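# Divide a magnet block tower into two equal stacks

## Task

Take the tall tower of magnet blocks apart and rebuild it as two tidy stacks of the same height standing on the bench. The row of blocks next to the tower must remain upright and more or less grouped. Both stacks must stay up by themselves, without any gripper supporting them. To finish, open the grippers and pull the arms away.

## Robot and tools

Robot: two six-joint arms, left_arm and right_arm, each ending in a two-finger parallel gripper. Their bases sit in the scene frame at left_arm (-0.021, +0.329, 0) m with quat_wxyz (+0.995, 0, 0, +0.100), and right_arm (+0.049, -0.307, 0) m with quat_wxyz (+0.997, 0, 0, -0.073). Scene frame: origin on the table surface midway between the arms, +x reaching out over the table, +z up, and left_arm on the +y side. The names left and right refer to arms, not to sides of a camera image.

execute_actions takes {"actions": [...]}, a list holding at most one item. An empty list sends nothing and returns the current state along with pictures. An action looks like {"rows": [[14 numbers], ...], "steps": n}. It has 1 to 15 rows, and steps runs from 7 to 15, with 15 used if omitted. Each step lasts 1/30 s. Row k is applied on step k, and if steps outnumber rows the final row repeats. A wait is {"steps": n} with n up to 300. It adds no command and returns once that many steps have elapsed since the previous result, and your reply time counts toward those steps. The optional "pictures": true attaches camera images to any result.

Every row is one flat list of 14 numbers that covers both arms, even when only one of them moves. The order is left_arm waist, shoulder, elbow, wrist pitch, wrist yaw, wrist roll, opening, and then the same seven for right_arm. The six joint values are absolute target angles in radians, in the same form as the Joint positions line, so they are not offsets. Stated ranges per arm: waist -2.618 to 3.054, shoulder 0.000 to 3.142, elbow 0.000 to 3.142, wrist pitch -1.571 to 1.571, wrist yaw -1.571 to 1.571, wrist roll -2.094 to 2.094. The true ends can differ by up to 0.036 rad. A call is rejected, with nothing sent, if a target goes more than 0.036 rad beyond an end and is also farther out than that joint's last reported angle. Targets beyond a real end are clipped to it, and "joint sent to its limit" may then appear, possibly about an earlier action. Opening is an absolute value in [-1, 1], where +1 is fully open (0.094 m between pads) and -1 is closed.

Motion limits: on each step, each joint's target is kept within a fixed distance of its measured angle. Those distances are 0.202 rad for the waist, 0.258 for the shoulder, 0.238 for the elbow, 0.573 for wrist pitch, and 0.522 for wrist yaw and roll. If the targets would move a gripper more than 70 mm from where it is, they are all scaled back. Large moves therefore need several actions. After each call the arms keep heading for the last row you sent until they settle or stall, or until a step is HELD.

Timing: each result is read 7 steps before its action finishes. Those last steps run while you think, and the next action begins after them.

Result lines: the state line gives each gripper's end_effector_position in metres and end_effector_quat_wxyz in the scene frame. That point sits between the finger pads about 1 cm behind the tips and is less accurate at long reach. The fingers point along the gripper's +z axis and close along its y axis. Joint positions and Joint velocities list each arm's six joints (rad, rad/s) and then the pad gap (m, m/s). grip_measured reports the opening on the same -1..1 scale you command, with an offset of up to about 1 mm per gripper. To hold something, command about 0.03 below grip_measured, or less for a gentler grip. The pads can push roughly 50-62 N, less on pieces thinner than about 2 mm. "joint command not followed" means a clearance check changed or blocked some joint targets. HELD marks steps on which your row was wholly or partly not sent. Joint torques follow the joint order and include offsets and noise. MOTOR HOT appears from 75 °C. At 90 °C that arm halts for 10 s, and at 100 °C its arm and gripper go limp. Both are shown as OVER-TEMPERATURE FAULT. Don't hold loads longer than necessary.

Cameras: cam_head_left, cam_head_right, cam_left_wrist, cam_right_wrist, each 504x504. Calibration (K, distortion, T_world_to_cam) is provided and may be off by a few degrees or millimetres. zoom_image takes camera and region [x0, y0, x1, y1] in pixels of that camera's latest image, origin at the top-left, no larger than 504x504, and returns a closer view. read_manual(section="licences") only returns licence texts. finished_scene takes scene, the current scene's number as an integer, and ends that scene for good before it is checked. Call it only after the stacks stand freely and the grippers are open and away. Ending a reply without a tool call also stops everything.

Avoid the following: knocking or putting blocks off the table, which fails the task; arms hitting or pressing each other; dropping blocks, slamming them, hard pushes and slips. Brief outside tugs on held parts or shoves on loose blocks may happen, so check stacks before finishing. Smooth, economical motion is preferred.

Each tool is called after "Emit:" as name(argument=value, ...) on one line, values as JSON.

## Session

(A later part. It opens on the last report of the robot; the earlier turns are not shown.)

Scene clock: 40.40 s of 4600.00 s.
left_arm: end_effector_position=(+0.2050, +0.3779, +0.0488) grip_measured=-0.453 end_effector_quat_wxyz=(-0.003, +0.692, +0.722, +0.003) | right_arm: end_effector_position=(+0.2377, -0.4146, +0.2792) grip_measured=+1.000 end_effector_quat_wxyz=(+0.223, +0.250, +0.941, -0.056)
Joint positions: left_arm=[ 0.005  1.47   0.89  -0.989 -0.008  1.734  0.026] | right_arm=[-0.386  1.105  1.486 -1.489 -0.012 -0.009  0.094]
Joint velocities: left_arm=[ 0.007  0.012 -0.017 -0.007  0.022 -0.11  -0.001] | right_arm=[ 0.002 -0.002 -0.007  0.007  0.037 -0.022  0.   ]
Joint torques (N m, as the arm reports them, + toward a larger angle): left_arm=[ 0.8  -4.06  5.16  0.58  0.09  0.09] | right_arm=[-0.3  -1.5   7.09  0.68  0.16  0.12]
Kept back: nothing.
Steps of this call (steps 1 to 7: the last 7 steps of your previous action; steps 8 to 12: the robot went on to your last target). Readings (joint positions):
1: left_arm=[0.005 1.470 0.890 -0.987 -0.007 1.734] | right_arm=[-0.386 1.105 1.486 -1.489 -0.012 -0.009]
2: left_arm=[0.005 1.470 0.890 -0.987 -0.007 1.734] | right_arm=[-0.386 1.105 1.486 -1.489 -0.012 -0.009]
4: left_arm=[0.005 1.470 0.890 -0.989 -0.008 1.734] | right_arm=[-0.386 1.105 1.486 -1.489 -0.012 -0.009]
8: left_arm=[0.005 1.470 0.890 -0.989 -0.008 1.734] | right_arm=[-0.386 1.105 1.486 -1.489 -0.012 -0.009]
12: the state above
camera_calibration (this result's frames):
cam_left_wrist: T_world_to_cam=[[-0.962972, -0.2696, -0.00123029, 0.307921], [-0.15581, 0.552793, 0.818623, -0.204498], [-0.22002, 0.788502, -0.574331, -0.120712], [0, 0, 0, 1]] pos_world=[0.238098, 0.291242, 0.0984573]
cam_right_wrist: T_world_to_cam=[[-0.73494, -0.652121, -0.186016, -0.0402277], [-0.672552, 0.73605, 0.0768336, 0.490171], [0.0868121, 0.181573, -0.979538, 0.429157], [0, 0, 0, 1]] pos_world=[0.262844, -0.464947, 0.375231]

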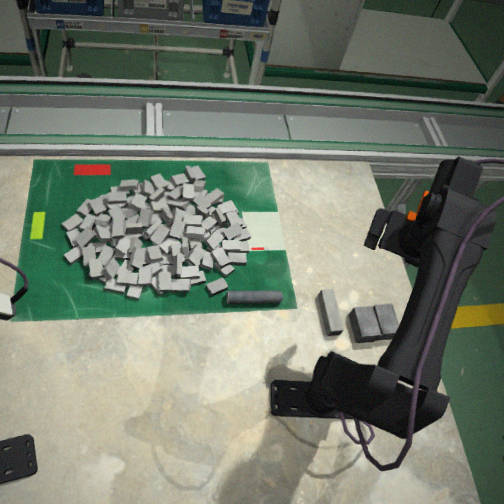

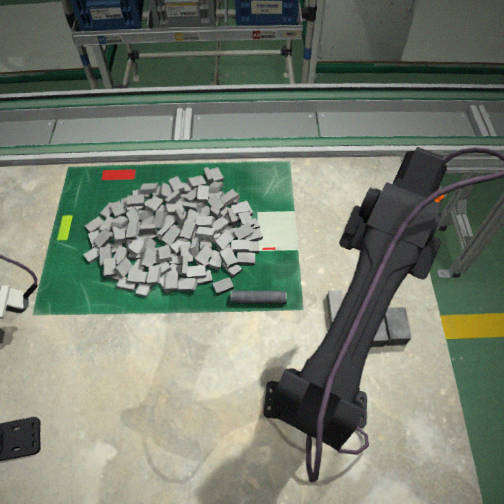

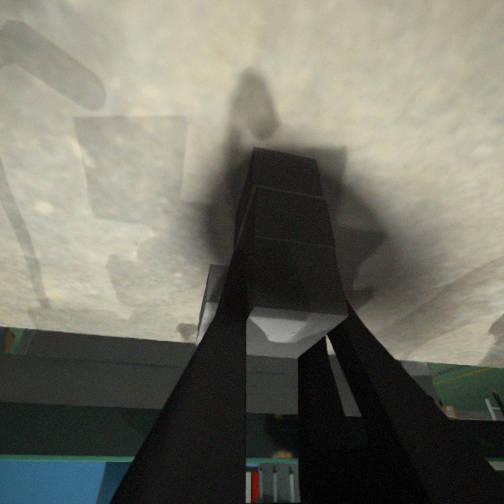

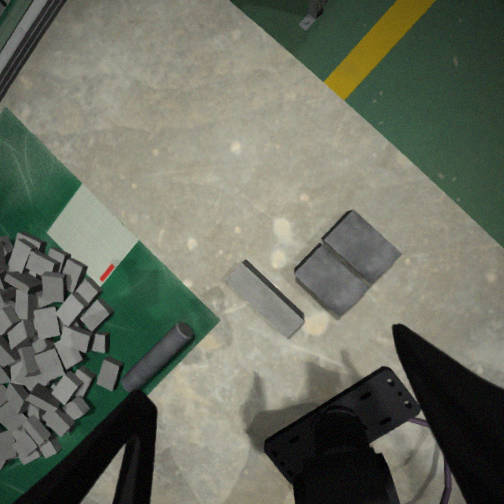

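Emit:
execute_actions(actions=[{"rows": [[0.012,1.468,0.890,-0.985,0,1.74,-0.485,-0.39,1.11,1.5,-1.5,0,0,1],[0.012,1.464,0.898,-0.992,0,1.74,-0.485,-0.39,1.11,1.5,-1.5,0,0,1],[0.012,1.462,0.903,-0.999,0,1.74,-0.485,-0.39,1.11,1.5,-1.5,0,0,1],[0.012,1.460,0.908,-1.006,0,1.74,-0.485,-0.39,1.11,1.5,-1.5,0,0,1],[0.012,1.458,0.913,-1.013,0,1.74,-0.485,-0.39,1.11,1.5,-1.5,0,0,1],[0.012,1.456,0.918,-1.021,0,1.74,-0.485,-0.39,1.11,1.5,-1.5,0,0,1],[0.012,1.454,0.923,-1.028,0,1.74,-0.485,-0.39,1.11,1.5,-1.5,0,0,1],[0.012,1.452,0.928,-1.035,0,1.74,-0.485,-0.39,1.11,1.5,-1.5,0,0,1],[0.012,1.450,0.933,-1.043,0,1.74,-0.485,-0.39,1.11,1.5,-1.5,0,0,1],[0.012,1.448,0.938,-1.050,0,1.74,-0.485,-0.39,1.11,1.5,-1.5,0,0,1],[0.012,1.446,0.942,-1.056,0,1.74,-0.485,-0.39,1.11,1.5,-1.5,0,0,1],[0.012,1.444,0.946,-1.061,0,1.74,-0.485,-0.39,1.11,1.5,-1.5,0,0,1],[0.012,1.443,0.948,-1.064,0,1.74,-0.485,-0.39,1.11,1.5,-1.5,0,0,1]], "steps": 13}])

Emit:
execute_actions(actions=[{"steps": 15}], pictures=true)

Scene clock: 41.63 s of 4600.00 s.
left_arm: end_effector_position=(+0.2049, +0.3779, +0.0488) grip_measured=-0.453 end_effector_quat_wxyz=(-0.003, +0.692, +0.722, +0.003) | right_arm: end_effector_position=(+0.2377, -0.4146, +0.2792) grip_measured=+1.000 end_effector_quat_wxyz=(+0.223, +0.250, +0.941, -0.056)
Joint positions: left_arm=[ 0.005  1.47   0.89  -0.99  -0.008  1.734  0.026] | right_arm=[-0.386  1.105  1.486 -1.489 -0.012 -0.009  0.094]
Joint velocities: left_arm=[-0.007  0.007 -0.007 -0.037  0.051  0.022 -0.001] | right_arm=[ 0.012 -0.012 -0.012  0.037 -0.007  0.022  0.   ]
Joint torques (N m, as the arm reports them, + toward a larger angle): left_arm=[ 0.6  -5.42  8.98  0.09  0.1   0.06] | right_arm=[-0.3  -1.55  7.09  0.66  0.14  0.11]
Steps of this call (steps 1 to 15: the robot went on to your last target; steps 16 to 31: nothing new was sent; steps 32 to 37: the first 6 steps of this action). Readings (joint positions):
32: left_arm=[0.005 1.470 0.890 -0.989 -0.008 1.734] | right_arm=[-0.386 1.105 1.486 -1.489 -0.012 -0.009]
33: left_arm=[0.005 1.470 0.890 -0.989 -0.008 1.734] | right_arm=[-0.386 1.105 1.486 -1.489 -0.012 -0.009]
35: left_arm=[0.005 1.470 0.890 -0.989 -0.008 1.734] | right_arm=[-0.386 1.105 1.486 -1.489 -0.012 -0.009]
37: the state above

Scene clock: 42.13 s of 4600.00 s.
left_arm: end_effector_position=(+0.2002, +0.3769, +0.0540) grip_measured=-0.453 end_effector_quat_wxyz=(-0.010, +0.692, +0.722, -0.008) | right_arm: end_effector_position=(+0.2377, -0.4146, +0.2792) grip_measured=+1.000 end_effector_quat_wxyz=(+0.223, +0.250, +0.941, -0.056)
Joint positions: left_arm=[ 0.005  1.47   0.912 -1.037 -0.008  1.734  0.026] | right_arm=[-0.386  1.105  1.486 -1.489 -0.012 -0.009  0.094]
Joint velocities: left_arm=[-0.007  0.002 -0.017 -0.022 -0.051 -0.022  0.002] | right_arm=[ 0.012 -0.012 -0.007 -0.066 -0.051  0.022  0.   ]
Joint torques (N m, as the arm reports them, + toward a larger angle): left_arm=[ 0.55 -6.41  9.75  0.14  0.09  0.09] | right_arm=[-0.32 -1.47  7.03  0.65  0.15  0.11]
Kept back: nothing.
Steps of this call (steps 1 to 7: the last 7 steps of your previous action; steps 8 to 15: the robot went on to your last target). Readings (joint positions):
1: left_arm=[0.005 1.470 0.890 -0.990 -0.008 1.734] | right_arm=[-0.386 1.105 1.486 -1.489 -0.012 -0.009]
2: left_arm=[0.005 1.470 0.890 -0.992 -0.008 1.734] | right_arm=[-0.386 1.105 1.486 -1.489 -0.012 -0.009]
4: left_arm=[0.005 1.470 0.893 -1.002 -0.008 1.734] | right_arm=[-0.386 1.105 1.486 -1.489 -0.012 -0.009]
8: left_arm=[0.005 1.470 0.907 -1.027 -0.008 1.734] | right_arm=[-0.386 1.105 1.486 -1.489 -0.012 -0.009]
15: the state above
camera_calibration (this result's frames):
cam_left_wrist: T_world_to_cam=[[-0.962656, -0.269534, 0.0254087, 0.301516], [-0.134396, 0.557247, 0.819398, -0.214944], [-0.235015, 0.785383, -0.572661, -0.113917], [0, 0, 0, 1]] pos_world=[0.234596, 0.290514, 0.103228]
cam_right_wrist: T_world_to_cam=[[-0.73494, -0.652121, -0.186016, -0.0402277], [-0.672552, 0.73605, 0.0768336, 0.490171], [0.0868121, 0.181573, -0.979538, 0.429157], [0, 0, 0, 1]] pos_world=[0.262844, -0.464947, 0.375231]

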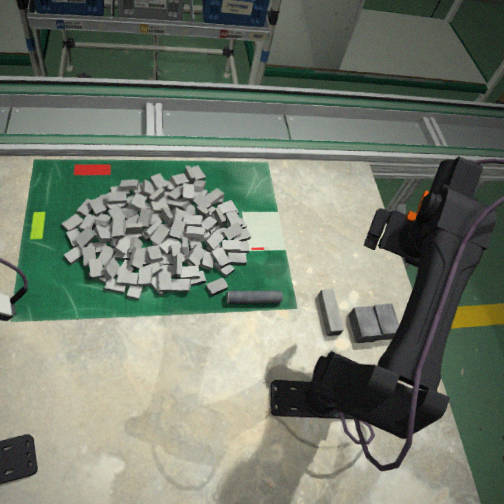

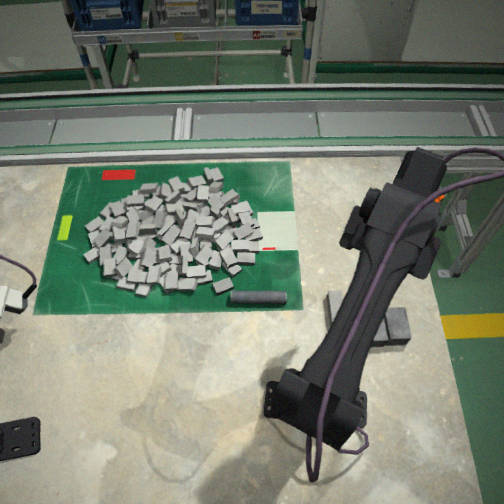

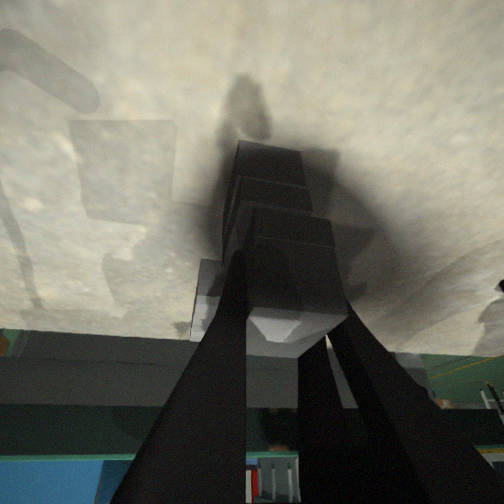

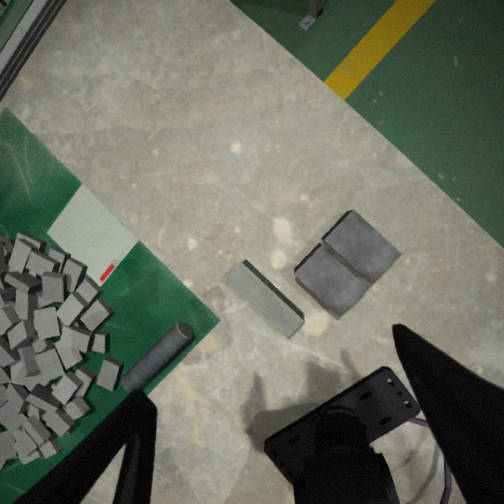

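Emit:
zoom_image(camera="cam_left_wrist", region=[190, 130, 390, 330])

Region (190, 130, 390, 330) of cam_left_wrist's 504x504 image, scaled by 2.520, with more detail than that image has.

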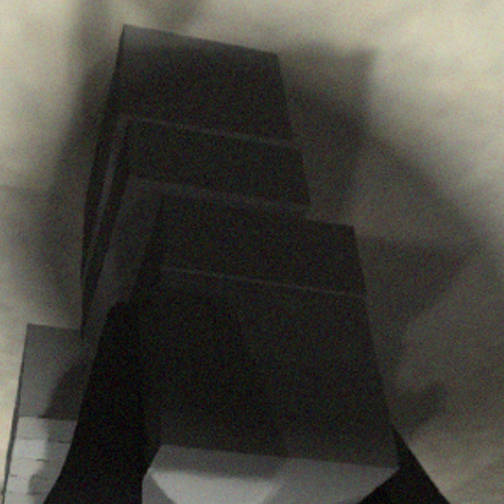

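Emit:
execute_actions(actions=[{"rows": [[0.008,1.446,0.954,-1.066,0,1.738,-0.485,-0.39,1.11,1.5,-1.5,0,0,1],[0.006,1.449,0.961,-1.068,0,1.736,-0.485,-0.39,1.11,1.5,-1.5,0,0,1],[0.005,1.452,0.968,-1.070,0,1.734,-0.485,-0.39,1.11,1.5,-1.5,0,0,1],[0.005,1.455,0.975,-1.072,0,1.734,-0.485,-0.39,1.11,1.5,-1.5,0,0,1],[0.005,1.458,0.982,-1.074,0,1.734,-0.485,-0.39,1.11,1.5,-1.5,0,0,1],[0.005,1.46,0.988,-1.076,0,1.734,-0.485,-0.39,1.11,1.5,-1.5,0,0,1],[0.002,1.46,0.992,-1.078,0,1.731,-0.485,-0.39,1.11,1.5,-1.5,0,0,1],[-0.008,1.46,0.995,-1.08,0,1.721,-0.485,-0.39,1.11,1.5,-1.5,0,0,1],[-0.023,1.46,0.995,-1.08,0,1.706,-0.485,-0.39,1.11,1.5,-1.5,0,0,1],[-0.043,1.46,0.995,-1.08,0,1.686,-0.485,-0.39,1.11,1.5,-1.5,0,0,1],[-0.068,1.46,0.995,-1.08,0,1.661,-0.485,-0.39,1.11,1.5,-1.5,0,0,1],[-0.096,1.46,0.995,-1.08,0,1.633,-0.485,-0.39,1.11,1.5,-1.5,0,0,1],[-0.127,1.46,0.995,-1.08,0,1.602,-0.485,-0.39,1.11,1.5,-1.5,0,0,1],[-0.161,1.462,0.99,-1.075,0,1.568,-0.485,-0.39,1.11,1.5,-1.5,0,0,1],[-0.196,1.464,0.985,-1.07,0,1.533,-0.485,-0.39,1.11,1.5,-1.5,0,0,1]], "steps": 15}])

Emit:
execute_actions(actions=[{"rows": [[-0.232,1.466,0.98,-1.065,0,1.497,-0.485,-0.39,1.11,1.5,-1.5,0,0,1],[-0.268,1.468,0.975,-1.06,0,1.461,-0.485,-0.39,1.11,1.5,-1.5,0,0,1],[-0.304,1.47,0.97,-1.055,0,1.425,-0.485,-0.39,1.11,1.5,-1.5,0,0,1],[-0.339,1.47,0.965,-1.05,0,1.39,-0.485,-0.39,1.11,1.5,-1.5,0,0,1],[-0.373,1.47,0.959,-1.049,0,1.356,-0.485,-0.39,1.11,1.5,-1.5,0,0,1],[-0.404,1.471,0.956,-1.045,0,1.325,-0.485,-0.39,1.11,1.5,-1.5,0,0,1],[-0.432,1.473,0.951,-1.038,0,1.297,-0.485,-0.39,1.11,1.5,-1.5,0,0,1],[-0.457,1.475,0.945,-1.03,0,1.272,-0.485,-0.39,1.11,1.5,-1.5,0,0,1],[-0.477,1.477,0.938,-1.02,0,1.252,-0.485,-0.39,1.11,1.5,-1.5,0,0,1],[-0.492,1.48,0.93,-1.009,0,1.237,-0.485,-0.39,1.11,1.5,-1.5,0,0,1],[-0.502,1.483,0.921,-0.996,0,1.227,-0.485,-0.39,1.11,1.5,-1.5,0,0,1],[-0.505,1.487,0.911,-0.983,0,1.224,-0.485,-0.39,1.11,1.5,-1.5,0,0,1],[-0.505,1.49,0.9,-0.969,0,1.224,-0.485,-0.39,1.11,1.5,-1.5,0,0,1],[-0.505,1.494,0.89,-0.955,0,1.224,-0.485,-0.39,1.11,1.5,-1.5,0,0,1],[-0.505,1.497,0.88,-0.941,0,1.224,-0.485,-0.39,1.11,1.5,-1.5,0,0,1]], "steps": 15}])

Emit:
execute_actions(actions=[{"rows": [[-0.505,1.5,0.869,-0.927,0,1.224,-0.485,-0.39,1.11,1.5,-1.5,0,0,1],[-0.505,1.504,0.859,-0.914,0,1.224,-0.485,-0.39,1.11,1.5,-1.5,0,0,1],[-0.505,1.507,0.85,-0.901,0,1.224,-0.485,-0.39,1.11,1.5,-1.5,0,0,1],[-0.505,1.51,0.842,-0.89,0,1.224,-0.485,-0.39,1.11,1.5,-1.5,0,0,1],[-0.505,1.512,0.835,-0.88,0,1.224,-0.485,-0.39,1.11,1.5,-1.5,0,0,1],[-0.505,1.514,0.829,-0.872,0,1.224,-0.485,-0.39,1.11,1.5,-1.5,0,0,1],[-0.505,1.516,0.824,-0.865,0,1.224,-0.485,-0.39,1.11,1.5,-1.5,0,0,1],[-0.505,1.517,0.821,-0.861,0,1.224,-0.485,-0.39,1.11,1.5,-1.5,0,0,1],[-0.505,1.517,0.82,-0.86,0,1.224,-0.485,-0.39,1.11,1.5,-1.5,0,0,1]], "steps": 9}])

Emit:
execute_actions(actions=[{"steps": 18}], pictures=true)

Scene clock: 47.43 s of 4600.00 s.
left_arm: end_effector_position=(+0.2084, +0.3787, +0.0633) grip_measured=-0.453 end_effector_quat_wxyz=(-0.004, +0.692, +0.722, +0.001) | right_arm: end_effector_position=(+0.2377, -0.4146, +0.2792) grip_measured=+1.000 end_effector_quat_wxyz=(+0.223, +0.250, +0.941, -0.056)
Joint positions: left_arm=[ 0.005  1.47   0.951 -1.054 -0.008  1.733  0.026] | right_arm=[-0.386  1.105  1.486 -1.489 -0.012 -0.009  0.094]
Joint velocities: left_arm=[-0.007 -0.002  0.188 -0.037  0.022 -0.007  0.   ] | right_arm=[ 0.002 -0.007 -0.007  0.037 -0.11   0.037  0.   ]
Joint torques (N m, as the arm reports them, + toward a larger angle): left_arm=[-1.15 -5.12  9.58  0.14  0.1  -0.05] | right_arm=[-0.3  -1.48  7.06  0.68  0.15  0.11]
Steps of this call (steps 1 to 15: the robot went on to your last target; steps 16 to 90: nothing new was sent; then 2.03 s passed at rest; steps 91 to 98: the first 8 steps of this action). Readings (joint positions):
91: left_arm=[0.005 1.470 0.912 -1.041 -0.008 1.734] | right_arm=[-0.386 1.105 1.486 -1.489 -0.012 -0.009]
92: left_arm=[0.005 1.470 0.913 -1.042 -0.008 1.734] | right_arm=[-0.386 1.105 1.486 -1.489 -0.012 -0.009]
94: left_arm=[0.005 1.470 0.922 -1.049 -0.008 1.734] | right_arm=[-0.386 1.105 1.486 -1.489 -0.012 -0.009]
98: the state above

Scene clock: 47.93 s of 4600.00 s.
left_arm: end_effector_position=(+0.2130, +0.2820, +0.0654) grip_measured=-0.453 end_effector_quat_wxyz=(+0.001, +0.720, +0.693, +0.008) | right_arm: end_effector_position=(+0.2377, -0.4146, +0.2792) grip_measured=+1.000 end_effector_quat_wxyz=(+0.223, +0.250, +0.941, -0.056)
Joint positions: left_arm=[-0.409  1.47   0.959 -1.05  -0.012  1.4    0.026] | right_arm=[-0.386  1.105  1.486 -1.489 -0.012 -0.009  0.094]
Joint velocities: left_arm=[-0.828 -0.007 -0.066  0.11   0.007 -0.857  0.   ] | right_arm=[-0.032 -0.017  0.002 -0.051  0.007 -0.022  0.   ]
Joint torques (N m, as the arm reports them, + toward a larger angle): left_arm=[ 0.22 -4.    5.71  0.44  0.14 -0.06] | right_arm=[-0.34 -1.5   7.12  0.67  0.15  0.1 ]
Steps of this call (steps 1 to 7: the last 7 steps of your previous action; steps 8 to 15: the first 8 steps of this action). Readings (joint positions):
8: left_arm=[-0.165 1.470 0.961 -1.055 -0.017 1.611] | right_arm=[-0.386 1.105 1.486 -1.489 -0.012 -0.009]
9: left_arm=[-0.201 1.470 0.961 -1.055 -0.017 1.583] | right_arm=[-0.386 1.105 1.486 -1.489 -0.012 -0.009]
11: left_arm=[-0.275 1.470 0.961 -1.055 -0.015 1.523] | right_arm=[-0.386 1.105 1.486 -1.489 -0.012 -0.009]
15: the state above

Scene clock: 48.23 s of 4600.00 s.
left_arm: end_effector_position=(+0.1980, +0.2627, +0.0397) grip_measured=-0.453 end_effector_quat_wxyz=(-0.013, +0.702, +0.712, -0.003) | right_arm: end_effector_position=(+0.2377, -0.4146, +0.2792) grip_measured=+1.000 end_effector_quat_wxyz=(+0.223, +0.250, +0.941, -0.056)
Joint positions: left_arm=[-0.501  1.5    0.878 -0.974 -0.006  1.255  0.026] | right_arm=[-0.386  1.105  1.486 -1.489 -0.012 -0.009  0.094]
Joint velocities: left_arm=[-0.017  0.125 -0.32   0.33  -0.007 -0.11  -0.   ] | right_arm=[ 0.007  0.007  0.017 -0.051 -0.007  0.007  0.   ]
Joint torques (N m, as the arm reports them, + toward a larger angle): left_arm=[-0.47 -4.67  6.33  0.5   0.07 -0.07] | right_arm=[-0.28 -1.5   7.06  0.67  0.15  0.11]
Steps of this call (steps 1 to 7: the last 7 steps of your previous action; steps 8 to 9: the first 2 steps of this action). Readings (joint positions):
8: left_arm=[-0.501 1.496 0.890 -0.985 -0.006 1.261] | right_arm=[-0.386 1.105 1.486 -1.489 -0.012 -0.009]
9: the state above

Scene clock: 48.83 s of 4600.00 s.
left_arm: end_effector_position=(+0.2001, +0.2620, +0.0220) grip_measured=-0.453 end_effector_quat_wxyz=(-0.004, +0.693, +0.721, +0.001) | right_arm: end_effector_position=(+0.2377, -0.4146, +0.2792) grip_measured=+1.000 end_effector_quat_wxyz=(+0.223, +0.250, +0.941, -0.056)
Joint positions: left_arm=[-0.501  1.521  0.821 -0.877 -0.006  1.231  0.026] | right_arm=[-0.386  1.105  1.486 -1.489 -0.012 -0.009  0.094]
Joint velocities: left_arm=[-0.002 -0.022 -0.022  0.022 -0.007 -0.022 -0.   ] | right_arm=[-0.007 -0.002 -0.007 -0.007  0.051  0.007  0.   ]
Joint torques (N m, as the arm reports them, + toward a larger angle): left_arm=[-0.36 -4.76  6.    0.6   0.08 -0.08] | right_arm=[-0.31 -1.5   7.05  0.67  0.14  0.11]
Kept back: nothing.
Steps of this call (steps 1 to 7: the last 7 steps of your previous action; steps 8 to 18: the robot went on to your last target). Readings (joint positions):
1: left_arm=[-0.501 1.504 0.867 -0.964 -0.006 1.250] | right_arm=[-0.386 1.105 1.486 -1.489 -0.012 -0.009]
2: left_arm=[-0.501 1.508 0.857 -0.953 -0.006 1.246] | right_arm=[-0.386 1.105 1.486 -1.489 -0.012 -0.009]
4: left_arm=[-0.501 1.514 0.840 -0.933 -0.006 1.240] | right_arm=[-0.386 1.105 1.486 -1.489 -0.012 -0.009]
8: left_arm=[-0.501 1.520 0.822 -0.902 -0.006 1.234] | right_arm=[-0.386 1.105 1.486 -1.489 -0.012 -0.009]
18: the state above
camera_calibration (this result's frames):
cam_left_wrist: T_world_to_cam=[[-0.963483, -0.267754, 0.00270446, 0.27152], [-0.151446, 0.553236, 0.819142, -0.120218], [-0.220825, 0.78882, -0.573584, -0.0457012], [0, 0, 0, 1]] pos_world=[0.233307, 0.17526, 0.0715276]
cam_right_wrist: T_world_to_cam=[[-0.73494, -0.652121, -0.186016, -0.0402277], [-0.672552, 0.73605, 0.0768336, 0.490171], [0.0868121, 0.181573, -0.979538, 0.429157], [0, 0, 0, 1]] pos_world=[0.262844, -0.464947, 0.375231]

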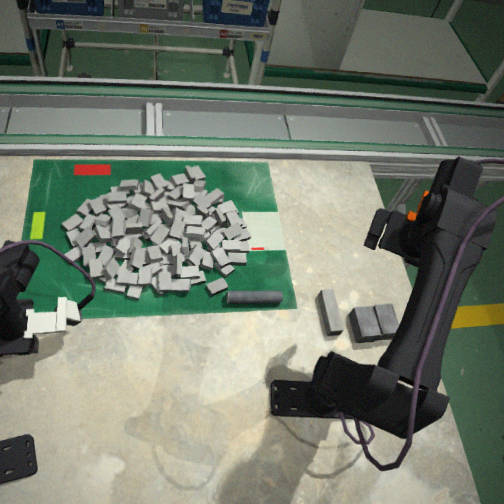

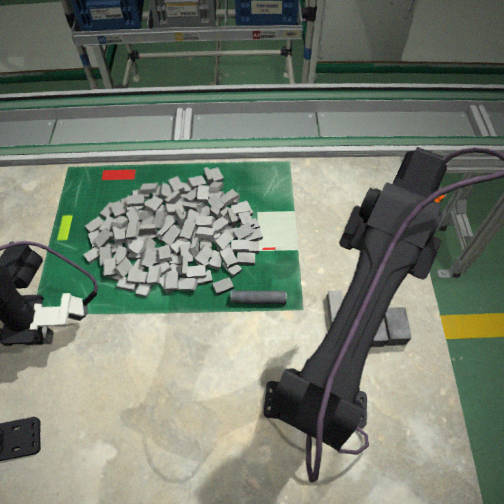

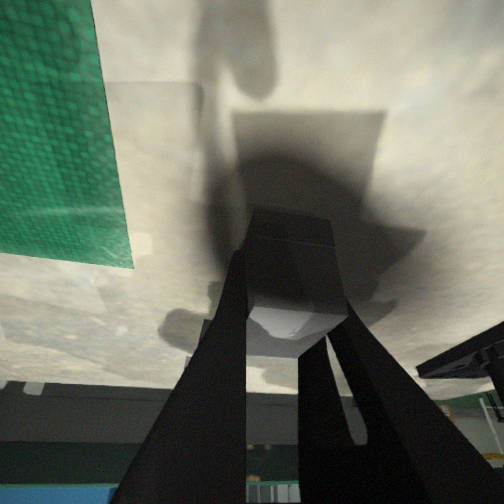

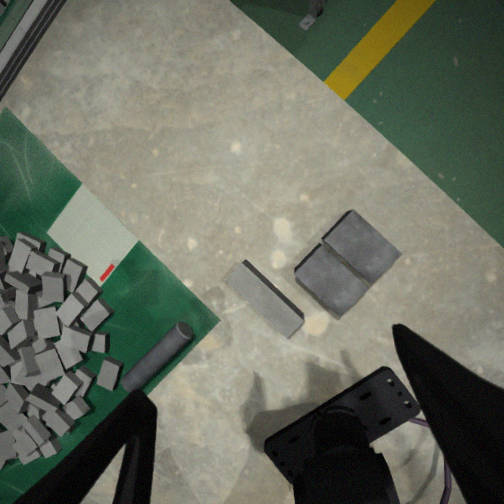

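Emit:
execute_actions(actions=[{"rows": [[-0.505,1.519,0.818,-0.857,0,1.224,-0.485,-0.39,1.11,1.5,-1.5,0,0,1],[-0.505,1.521,0.816,-0.854,0,1.224,-0.485,-0.39,1.11,1.5,-1.5,0,0,1],[-0.505,1.523,0.814,-0.851,0,1.224,-0.485,-0.39,1.11,1.5,-1.5,0,0,1],[-0.505,1.525,0.812,-0.848,0,1.224,-0.485,-0.39,1.11,1.5,-1.5,0,0,1],[-0.505,1.5265,0.81,-0.845,0,1.224,-0.485,-0.39,1.11,1.5,-1.5,0,0,1],[-0.505,1.528,0.808,-0.842,0,1.224,-0.485,-0.39,1.11,1.5,-1.5,0,0,1],[-0.505,1.529,0.806,-0.839,0,1.224,-0.485,-0.39,1.11,1.5,-1.5,0,0,1],[-0.505,1.53,0.804,-0.837,0,1.224,-0.485,-0.39,1.11,1.5,-1.5,0,0,1],[-0.505,1.531,0.802,-0.835,0,1.224,-0.485,-0.39,1.11,1.5,-1.5,0,0,1],[-0.505,1.532,0.8,-0.833,0,1.224,-0.485,-0.39,1.11,1.5,-1.5,0,0,1],[-0.505,1.533,0.799,-0.832,0,1.224,-0.485,-0.39,1.11,1.5,-1.5,0,0,1],[-0.505,1.534,0.798,-0.831,0,1.224,-0.485,-0.39,1.11,1.5,-1.5,0,0,1]], "steps": 12}])

Emit:
execute_actions(actions=[{"steps": 14}])

Scene clock: 49.93 s of 4600.00 s.
left_arm: end_effector_position=(+0.2016, +0.2616, +0.0220) grip_measured=-0.453 end_effector_quat_wxyz=(-0.001, +0.693, +0.721, +0.003) | right_arm: end_effector_position=(+0.2377, -0.4146, +0.2792) grip_measured=+1.000 end_effector_quat_wxyz=(+0.223, +0.250, +0.941, -0.056)
Joint positions: left_arm=[-0.501  1.521  0.821 -0.871 -0.006  1.23   0.026] | right_arm=[-0.386  1.105  1.486 -1.489 -0.012 -0.009  0.094]
Joint velocities: left_arm=[ 0.007  0.002 -0.007  0.022 -0.022 -0.037  0.   ] | right_arm=[-0.007 -0.012  0.002  0.037  0.007  0.051  0.   ]
Joint torques (N m, as the arm reports them, + toward a larger angle): left_arm=[-0.31 -4.05  5.09  0.62  0.08 -0.09] | right_arm=[-0.32 -1.47  7.1   0.67  0.15  0.1 ]
Steps of this call (steps 1 to 15: the robot went on to your last target; steps 16 to 28: nothing new was sent; steps 29 to 33: the first 5 steps of this action). Readings (joint positions):
29: left_arm=[-0.501 1.521 0.821 -0.876 -0.006 1.230] | right_arm=[-0.386 1.105 1.486 -1.489 -0.012 -0.009]
30: left_arm=[-0.501 1.521 0.821 -0.876 -0.006 1.230] | right_arm=[-0.386 1.105 1.486 -1.489 -0.012 -0.009]
32: left_arm=[-0.501 1.521 0.821 -0.873 -0.006 1.230] | right_arm=[-0.386 1.105 1.486 -1.489 -0.012 -0.009]
33: the state above

Scene clock: 50.40 s of 4600.00 s.
left_arm: end_effector_position=(+0.1983, +0.2626, +0.0144) grip_measured=-0.453 end_effector_quat_wxyz=(-0.007, +0.693, +0.721, -0.000) | right_arm: end_effector_position=(+0.2377, -0.4146, +0.2792) grip_measured=+1.000 end_effector_quat_wxyz=(+0.223, +0.250, +0.941, -0.056)
Joint positions: left_arm=[-0.501  1.536  0.801 -0.85  -0.006  1.23   0.026] | right_arm=[-0.386  1.105  1.486 -1.489 -0.012 -0.009  0.094]
Joint velocities: left_arm=[-0.007 -0.002  0.007  0.007 -0.007 -0.066  0.   ] | right_arm=[-0.007 -0.002 -0.007 -0.007  0.007 -0.007  0.   ]
Joint torques (N m, as the arm reports them, + toward a larger angle): left_arm=[-0.25 -4.74  5.7   0.6   0.07 -0.07] | right_arm=[-0.34 -1.55  7.07  0.66  0.15  0.11]
Kept back: nothing.
Steps of this call (steps 1 to 7: the last 7 steps of your previous action; steps 8 to 14: the robot went on to your last target). Readings (joint positions):
1: left_arm=[-0.501 1.522 0.821 -0.869 -0.006 1.230] | right_arm=[-0.386 1.105 1.486 -1.489 -0.012 -0.009]
2: left_arm=[-0.501 1.524 0.821 -0.866 -0.006 1.230] | right_arm=[-0.386 1.105 1.486 -1.489 -0.012 -0.009]
4: left_arm=[-0.501 1.528 0.815 -0.857 -0.006 1.230] | right_arm=[-0.386 1.105 1.486 -1.489 -0.012 -0.009]
8: left_arm=[-0.501 1.535 0.803 -0.852 -0.006 1.230] | right_arm=[-0.386 1.105 1.486 -1.489 -0.012 -0.009]
14: the state above

Emit:
execute_actions(actions=[{"rows": [[-0.505,1.535,0.796,-0.826,0,1.224,-0.485,-0.39,1.11,1.5,-1.5,0,0,1],[-0.505,1.536,0.794,-0.822,0,1.224,-0.485,-0.39,1.11,1.5,-1.5,0,0,1],[-0.505,1.537,0.792,-0.818,0,1.224,-0.485,-0.39,1.11,1.5,-1.5,0,0,1],[-0.505,1.538,0.79,-0.815,0,1.224,-0.485,-0.39,1.11,1.5,-1.5,0,0,1],[-0.505,1.539,0.789,-0.813,0,1.224,-0.485,-0.39,1.11,1.5,-1.5,0,0,1],[-0.505,1.54,0.788,-0.812,0,1.224,-0.485,-0.39,1.11,1.5,-1.5,0,0,1],[-0.505,1.541,0.787,-0.812,0,1.224,-0.485,-0.39,1.11,1.5,-1.5,0,0,1],[-0.505,1.542,0.786,-0.812,0,1.224,-0.485,-0.39,1.11,1.5,-1.5,0,0,1]], "steps": 8}])

Emit:
execute_actions(actions=[{"steps": 14}], pictures=true)

Scene clock: 51.10 s of 4600.00 s.
left_arm: end_effector_position=(+0.1983, +0.2626, +0.0144) grip_measured=-0.453 end_effector_quat_wxyz=(-0.007, +0.693, +0.721, -0.000) | right_arm: end_effector_position=(+0.2376, -0.4146, +0.2791) grip_measured=+1.000 end_effector_quat_wxyz=(+0.223, +0.250, +0.941, -0.055)
Joint positions: left_arm=[-0.501  1.536  0.801 -0.85  -0.006  1.23   0.026] | right_arm=[-0.386  1.105  1.486 -1.489 -0.012 -0.009  0.094]
Joint velocities: left_arm=[-0.007 -0.007 -0.002  0.037 -0.066 -0.037 -0.   ] | right_arm=[ 0.022  0.002  0.002 -0.022 -0.022 -0.095  0.   ]
Joint torques (N m, as the arm reports them, + toward a larger angle): left_arm=[-0.36 -4.68  5.52  0.64  0.09 -0.04] | right_arm=[-0.33 -1.55  7.05  0.66  0.15  0.11]
Steps of this call (steps 1 to 20: the robot went on to your last target; step 21: the first step of this action). Readings (joint positions):
21: the state above

Scene clock: 51.57 s of 4600.00 s.
left_arm: end_effector_position=(+0.2007, +0.2619, +0.0140) grip_measured=-0.453 end_effector_quat_wxyz=(-0.003, +0.693, +0.721, +0.002) | right_arm: end_effector_position=(+0.2376, -0.4146, +0.2791) grip_measured=+1.000 end_effector_quat_wxyz=(+0.223, +0.250, +0.941, -0.055)
Joint positions: left_arm=[-0.501  1.536  0.8   -0.838 -0.006  1.23   0.026] | right_arm=[-0.386  1.105  1.486 -1.489 -0.012 -0.009  0.094]
Joint velocities: left_arm=[ 0.002  0.007 -0.002  0.007  0.007 -0.051 -0.001] | right_arm=[-0.017  0.002 -0.002  0.007  0.007 -0.11   0.   ]
Joint torques (N m, as the arm reports them, + toward a larger angle): left_arm=[-0.42 -4.13  4.82  0.7   0.08 -0.07] | right_arm=[-0.35 -1.51  7.07  0.66  0.14  0.11]
Kept back: nothing.
Steps of this call (steps 1 to 7: the last 7 steps of your previous action; steps 8 to 14: the robot went on to your last target). Readings (joint positions):
1: left_arm=[-0.501 1.536 0.801 -0.850 -0.006 1.230] | right_arm=[-0.386 1.105 1.486 -1.489 -0.012 -0.009]
2: left_arm=[-0.501 1.536 0.801 -0.849 -0.006 1.230] | right_arm=[-0.386 1.105 1.486 -1.489 -0.012 -0.009]
4: left_arm=[-0.501 1.536 0.801 -0.844 -0.006 1.230] | right_arm=[-0.386 1.105 1.486 -1.489 -0.012 -0.009]
8: left_arm=[-0.501 1.536 0.800 -0.838 -0.006 1.230] | right_arm=[-0.386 1.105 1.486 -1.489 -0.012 -0.009]
14: the state above
camera_calibration (this result's frames):
cam_left_wrist: T_world_to_cam=[[-0.963283, -0.268488, 0.0001331, 0.272181], [-0.154259, 0.553858, 0.818196, -0.113056], [-0.21975, 0.788134, -0.574939, -0.0500887], [0, 0, 0, 1]] pos_world=[0.23374, 0.175171, 0.0636677]
cam_right_wrist: T_world_to_cam=[[-0.735001, -0.652085, -0.1859, -0.0402642], [-0.672527, 0.736035, 0.077197, 0.489979], [0.0864899, 0.181763, -0.979531, 0.429268], [0, 0, 0, 1]] pos_world=[0.262803, -0.464923, 0.375171]

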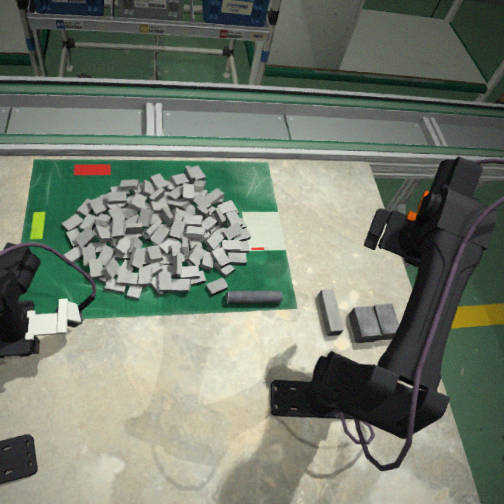

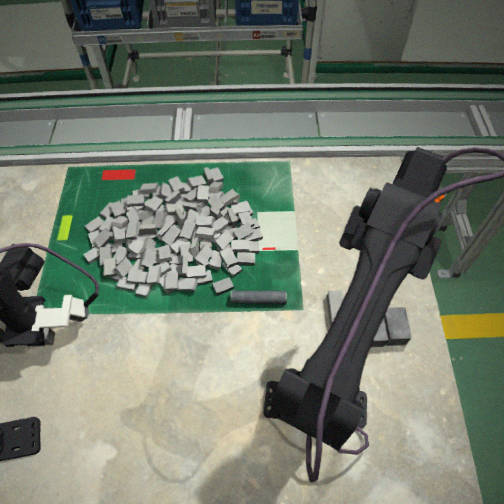

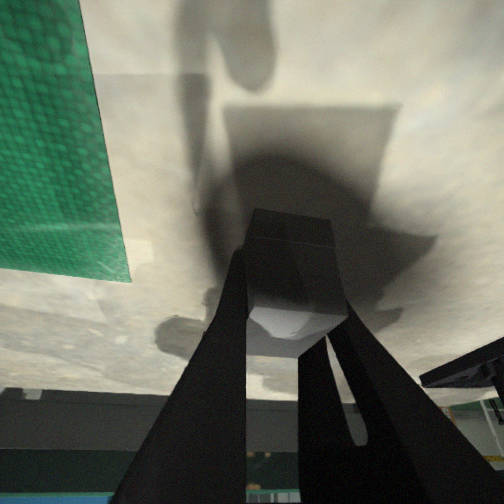

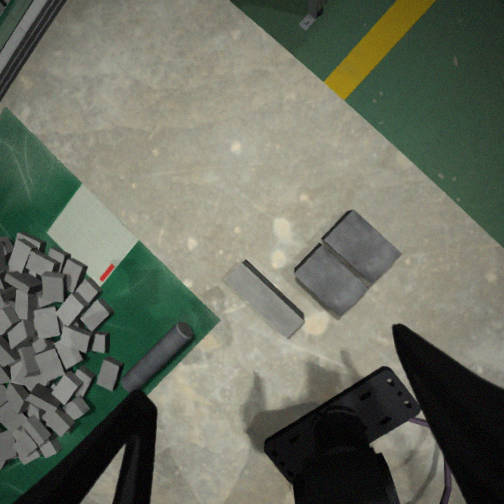

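Emit:
execute_actions(actions=[{"rows": [[-0.505,1.539,0.792,-0.82,0,1.226,-0.485,-0.39,1.11,1.5,-1.5,0,0,1],[-0.505,1.536,0.798,-0.828,0,1.228,-0.485,-0.39,1.11,1.5,-1.5,0,0,1],[-0.505,1.534,0.803,-0.836,0,1.23,-0.47,-0.39,1.11,1.5,-1.5,0,0,1],[-0.505,1.534,0.803,-0.836,0,1.23,-0.455,-0.39,1.11,1.5,-1.5,0,0,1],[-0.505,1.534,0.803,-0.836,0,1.23,-0.44,-0.39,1.11,1.5,-1.5,0,0,1],[-0.505,1.534,0.803,-0.836,0,1.23,-0.4,-0.39,1.11,1.5,-1.5,0,0,1],[-0.505,1.534,0.803,-0.836,0,1.23,-0.33,-0.39,1.11,1.5,-1.5,0,0,1],[-0.505,1.534,0.803,-0.836,0,1.23,-0.24,-0.39,1.11,1.5,-1.5,0,0,1],[-0.505,1.534,0.803,-0.836,0,1.23,-0.13,-0.39,1.11,1.5,-1.5,0,0,1],[-0.505,1.534,0.803,-0.836,0,1.22,-0.02,-0.39,1.11,1.5,-1.5,0,0,1],[-0.505,1.534,0.803,-0.836,0,1.19,0.1,-0.39,1.11,1.5,-1.5,0,0,1],[-0.505,1.534,0.803,-0.836,0,1.143,0.2,-0.39,1.11,1.5,-1.5,0,0,1],[-0.505,1.534,0.803,-0.836,0,1.08,0.28,-0.39,1.11,1.5,-1.5,0,0,1],[-0.505,1.534,0.803,-0.836,0,1.004,0.33,-0.39,1.11,1.5,-1.5,0,0,1],[-0.505,1.534,0.803,-0.836,0,0.917,0.35,-0.39,1.11,1.5,-1.5,0,0,1]], "steps": 15}])

Emit:
execute_actions(actions=[{"rows": [[-0.505,1.534,0.803,-0.836,0,0.821,0.35,-0.39,1.11,1.5,-1.5,0,0,1],[-0.505,1.534,0.803,-0.836,0,0.717,0.35,-0.39,1.11,1.5,-1.5,0,0,1],[-0.505,1.534,0.803,-0.836,0,0.609,0.35,-0.39,1.11,1.5,-1.5,0,0,1],[-0.505,1.534,0.803,-0.836,0,0.497,0.35,-0.39,1.11,1.5,-1.5,0,0,1],[-0.505,1.534,0.803,-0.836,0,0.385,0.35,-0.39,1.11,1.5,-1.5,0,0,1],[-0.505,1.534,0.803,-0.836,0,0.273,0.35,-0.39,1.11,1.5,-1.5,0,0,1],[-0.505,1.534,0.803,-0.836,0,0.165,0.35,-0.39,1.11,1.5,-1.5,0,0,1],[-0.505,1.534,0.803,-0.836,0,0.061,0.35,-0.39,1.11,1.5,-1.5,0,0,1],[-0.505,1.534,0.803,-0.836,0,-0.035,0.35,-0.39,1.11,1.5,-1.5,0,0,1],[-0.505,1.534,0.803,-0.836,0,-0.122,0.35,-0.39,1.11,1.5,-1.5,0,0,1],[-0.505,1.534,0.803,-0.836,0,-0.198,0.35,-0.39,1.11,1.5,-1.5,0,0,1],[-0.505,1.534,0.803,-0.836,0,-0.261,0.35,-0.39,1.11,1.5,-1.5,0,0,1],[-0.505,1.534,0.803,-0.836,0,-0.308,0.35,-0.39,1.11,1.5,-1.5,0,0,1],[-0.505,1.534,0.803,-0.836,0,-0.338,0.35,-0.39,1.11,1.5,-1.5,0,0,1],[-0.505,1.534,0.803,-0.836,0,-0.348,0.35,-0.39,1.11,1.5,-1.5,0,0,1]], "steps": 15}])

Emit:
execute_actions(actions=[{"steps": 18}], pictures=true)

Scene clock: 54.83 s of 4600.00 s.
left_arm: end_effector_position=(+0.2007, +0.2619, +0.0140) grip_measured=-0.280 end_effector_quat_wxyz=(-0.003, +0.693, +0.721, +0.002) | right_arm: end_effector_position=(+0.2376, -0.4146, +0.2791) grip_measured=+1.000 end_effector_quat_wxyz=(+0.223, +0.250, +0.941, -0.055)
Joint positions: left_arm=[-0.501  1.536  0.8   -0.838 -0.006  1.23   0.034] | right_arm=[-0.386  1.105  1.486 -1.489 -0.012 -0.009  0.094]
Joint velocities: left_arm=[ 0.002 -0.007  0.002  0.007 -0.022 -0.066  0.074] | right_arm=[-0.022 -0.022  0.002 -0.037 -0.037  0.037  0.   ]
Joint torques (N m, as the arm reports them, + toward a larger angle): left_arm=[-0.31 -4.61  6.34  0.46  0.07  0.02] | right_arm=[-0.33 -1.49  7.06  0.67  0.14  0.09]
Steps of this call (steps 1 to 30: the robot went on to your last target; steps 31 to 90: nothing new was sent; steps 91 to 98: the first 8 steps of this action). Readings (joint positions):
91: left_arm=[-0.501 1.536 0.800 -0.838 -0.006 1.230] | right_arm=[-0.386 1.105 1.486 -1.489 -0.012 -0.009]
92: left_arm=[-0.501 1.536 0.800 -0.838 -0.006 1.230] | right_arm=[-0.386 1.105 1.486 -1.489 -0.012 -0.009]
94: left_arm=[-0.501 1.536 0.800 -0.838 -0.006 1.230] | right_arm=[-0.386 1.105 1.486 -1.489 -0.012 -0.009]
98: the state above

Scene clock: 55.33 s of 4600.00 s.
left_arm: end_effector_position=(+0.2007, +0.2619, +0.0140) grip_measured=+0.347 end_effector_quat_wxyz=(-0.002, +0.376, +0.927, +0.003) | right_arm: end_effector_position=(+0.2376, -0.4146, +0.2791) grip_measured=+1.000 end_effector_quat_wxyz=(+0.223, +0.250, +0.941, -0.055)
Joint positions: left_arm=[-0.501  1.536  0.8   -0.838 -0.006  0.47   0.063] | right_arm=[-0.386  1.105  1.486 -1.489 -0.012 -0.009  0.094]
Joint velocities: left_arm=[-0.027 -0.012 -0.002 -0.007 -0.051 -2.821 -0.   ] | right_arm=[-0.022  0.007  0.007  0.007 -0.007 -0.022  0.   ]
Joint torques (N m, as the arm reports them, + toward a larger angle): left_arm=[-0.28 -4.59  6.33  0.43  0.07  0.02] | right_arm=[-0.27 -1.49  7.07  0.66  0.15  0.12]
Steps of this call (steps 1 to 7: the last 7 steps of your previous action; steps 8 to 15: the first 8 steps of this action). Readings (joint positions):
8: left_arm=[-0.501 1.536 0.800 -0.838 -0.006 1.057] | right_arm=[-0.386 1.105 1.486 -1.489 -0.012 -0.009]
9: left_arm=[-0.501 1.536 0.800 -0.838 -0.006 0.994] | right_arm=[-0.386 1.105 1.486 -1.489 -0.012 -0.009]
11: left_arm=[-0.501 1.536 0.800 -0.838 -0.006 0.841] | right_arm=[-0.386 1.105 1.486 -1.489 -0.012 -0.009]
15: the state above

Scene clock: 55.93 s of 4600.00 s.
left_arm: end_effector_position=(+0.2004, +0.2610, +0.0140) grip_measured=+0.347 end_effector_quat_wxyz=(-0.001, -0.011, +1.000, +0.001) | right_arm: end_effector_position=(+0.2376, -0.4146, +0.2791) grip_measured=+1.000 end_effector_quat_wxyz=(+0.223, +0.250, +0.941, -0.055)
Joint positions: left_arm=[-0.501  1.536  0.8   -0.838 -0.001 -0.322  0.063] | right_arm=[-0.386  1.105  1.486 -1.489 -0.012 -0.009  0.094]
Joint velocities: left_arm=[-0.017  0.002  0.007  0.007 -0.007 -0.168 -0.001] | right_arm=[ 0.007 -0.012  0.002 -0.022 -0.007  0.037  0.   ]
Joint torques (N m, as the arm reports them, + toward a larger angle): left_arm=[-0.35 -4.75  6.34  0.44  0.   -0.07] | right_arm=[-0.29 -1.49  7.09  0.66  0.16  0.1 ]
Kept back: nothing.
Steps of this call (steps 1 to 7: the last 7 steps of your previous action; steps 8 to 18: the robot went on to your last target). Readings (joint positions):
1: left_arm=[-0.501 1.536 0.800 -0.838 -0.006 0.373] | right_arm=[-0.386 1.105 1.486 -1.489 -0.012 -0.009]
2: left_arm=[-0.501 1.536 0.800 -0.838 -0.006 0.278] | right_arm=[-0.386 1.105 1.486 -1.489 -0.012 -0.009]
4: left_arm=[-0.501 1.536 0.800 -0.838 -0.006 0.099] | right_arm=[-0.386 1.105 1.486 -1.489 -0.012 -0.009]
8: left_arm=[-0.501 1.536 0.800 -0.838 -0.004 -0.156] | right_arm=[-0.386 1.105 1.486 -1.489 -0.012 -0.009]
18: the state above
camera_calibration (this result's frames):
cam_left_wrist: T_world_to_cam=[[0.250186, -0.968197, -0.00156537, 0.211185], [-0.560019, -0.14603, 0.815508, 0.151406], [-0.789801, -0.203152, -0.578744, 0.323548], [0, 0, 0, 1]] pos_world=[0.287493, 0.292308, 0.0641089]
cam_right_wrist: T_world_to_cam=[[-0.735001, -0.652085, -0.1859, -0.0402642], [-0.672527, 0.736035, 0.077197, 0.489979], [0.0864899, 0.181763, -0.979531, 0.429268], [0, 0, 0, 1]] pos_world=[0.262803, -0.464923, 0.375171]

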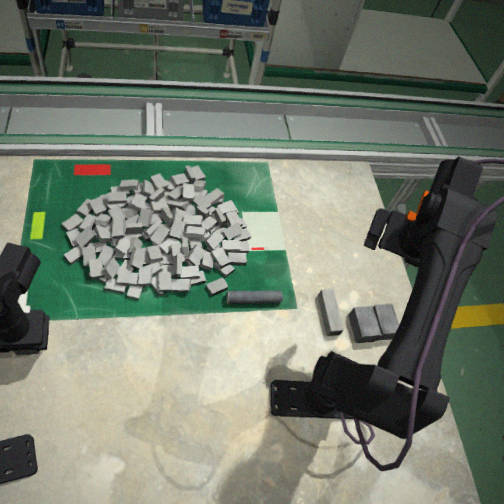

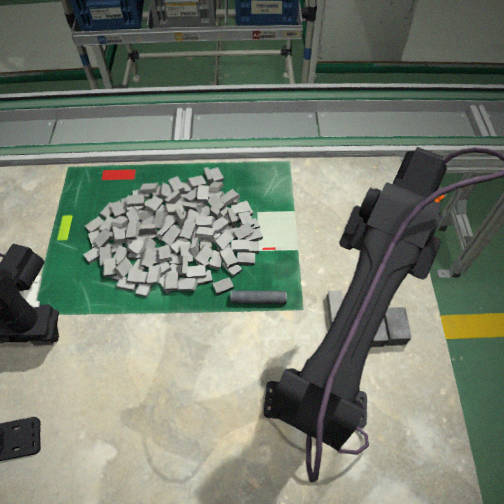

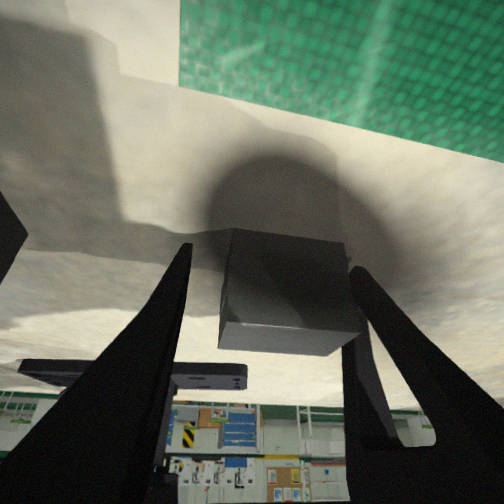

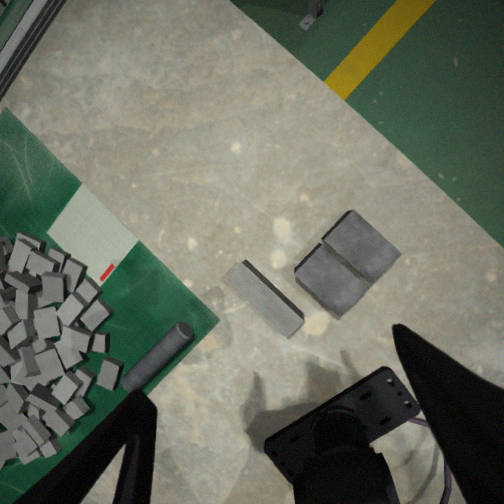

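Emit:
zoom_image(camera="cam_left_wrist", region=[170, 190, 390, 410])

Region (170, 190, 390, 410) of cam_left_wrist's 504x504 image, scaled by 2.291, with more detail than that image has.

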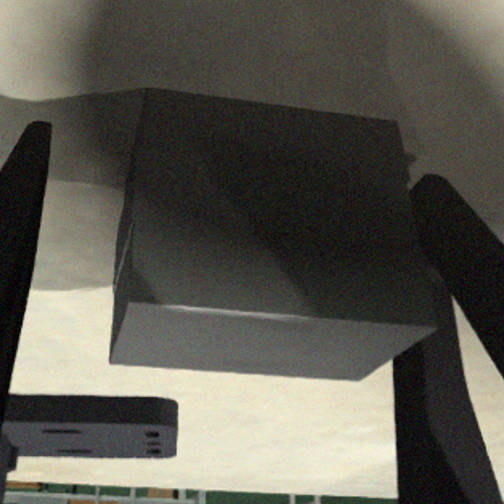

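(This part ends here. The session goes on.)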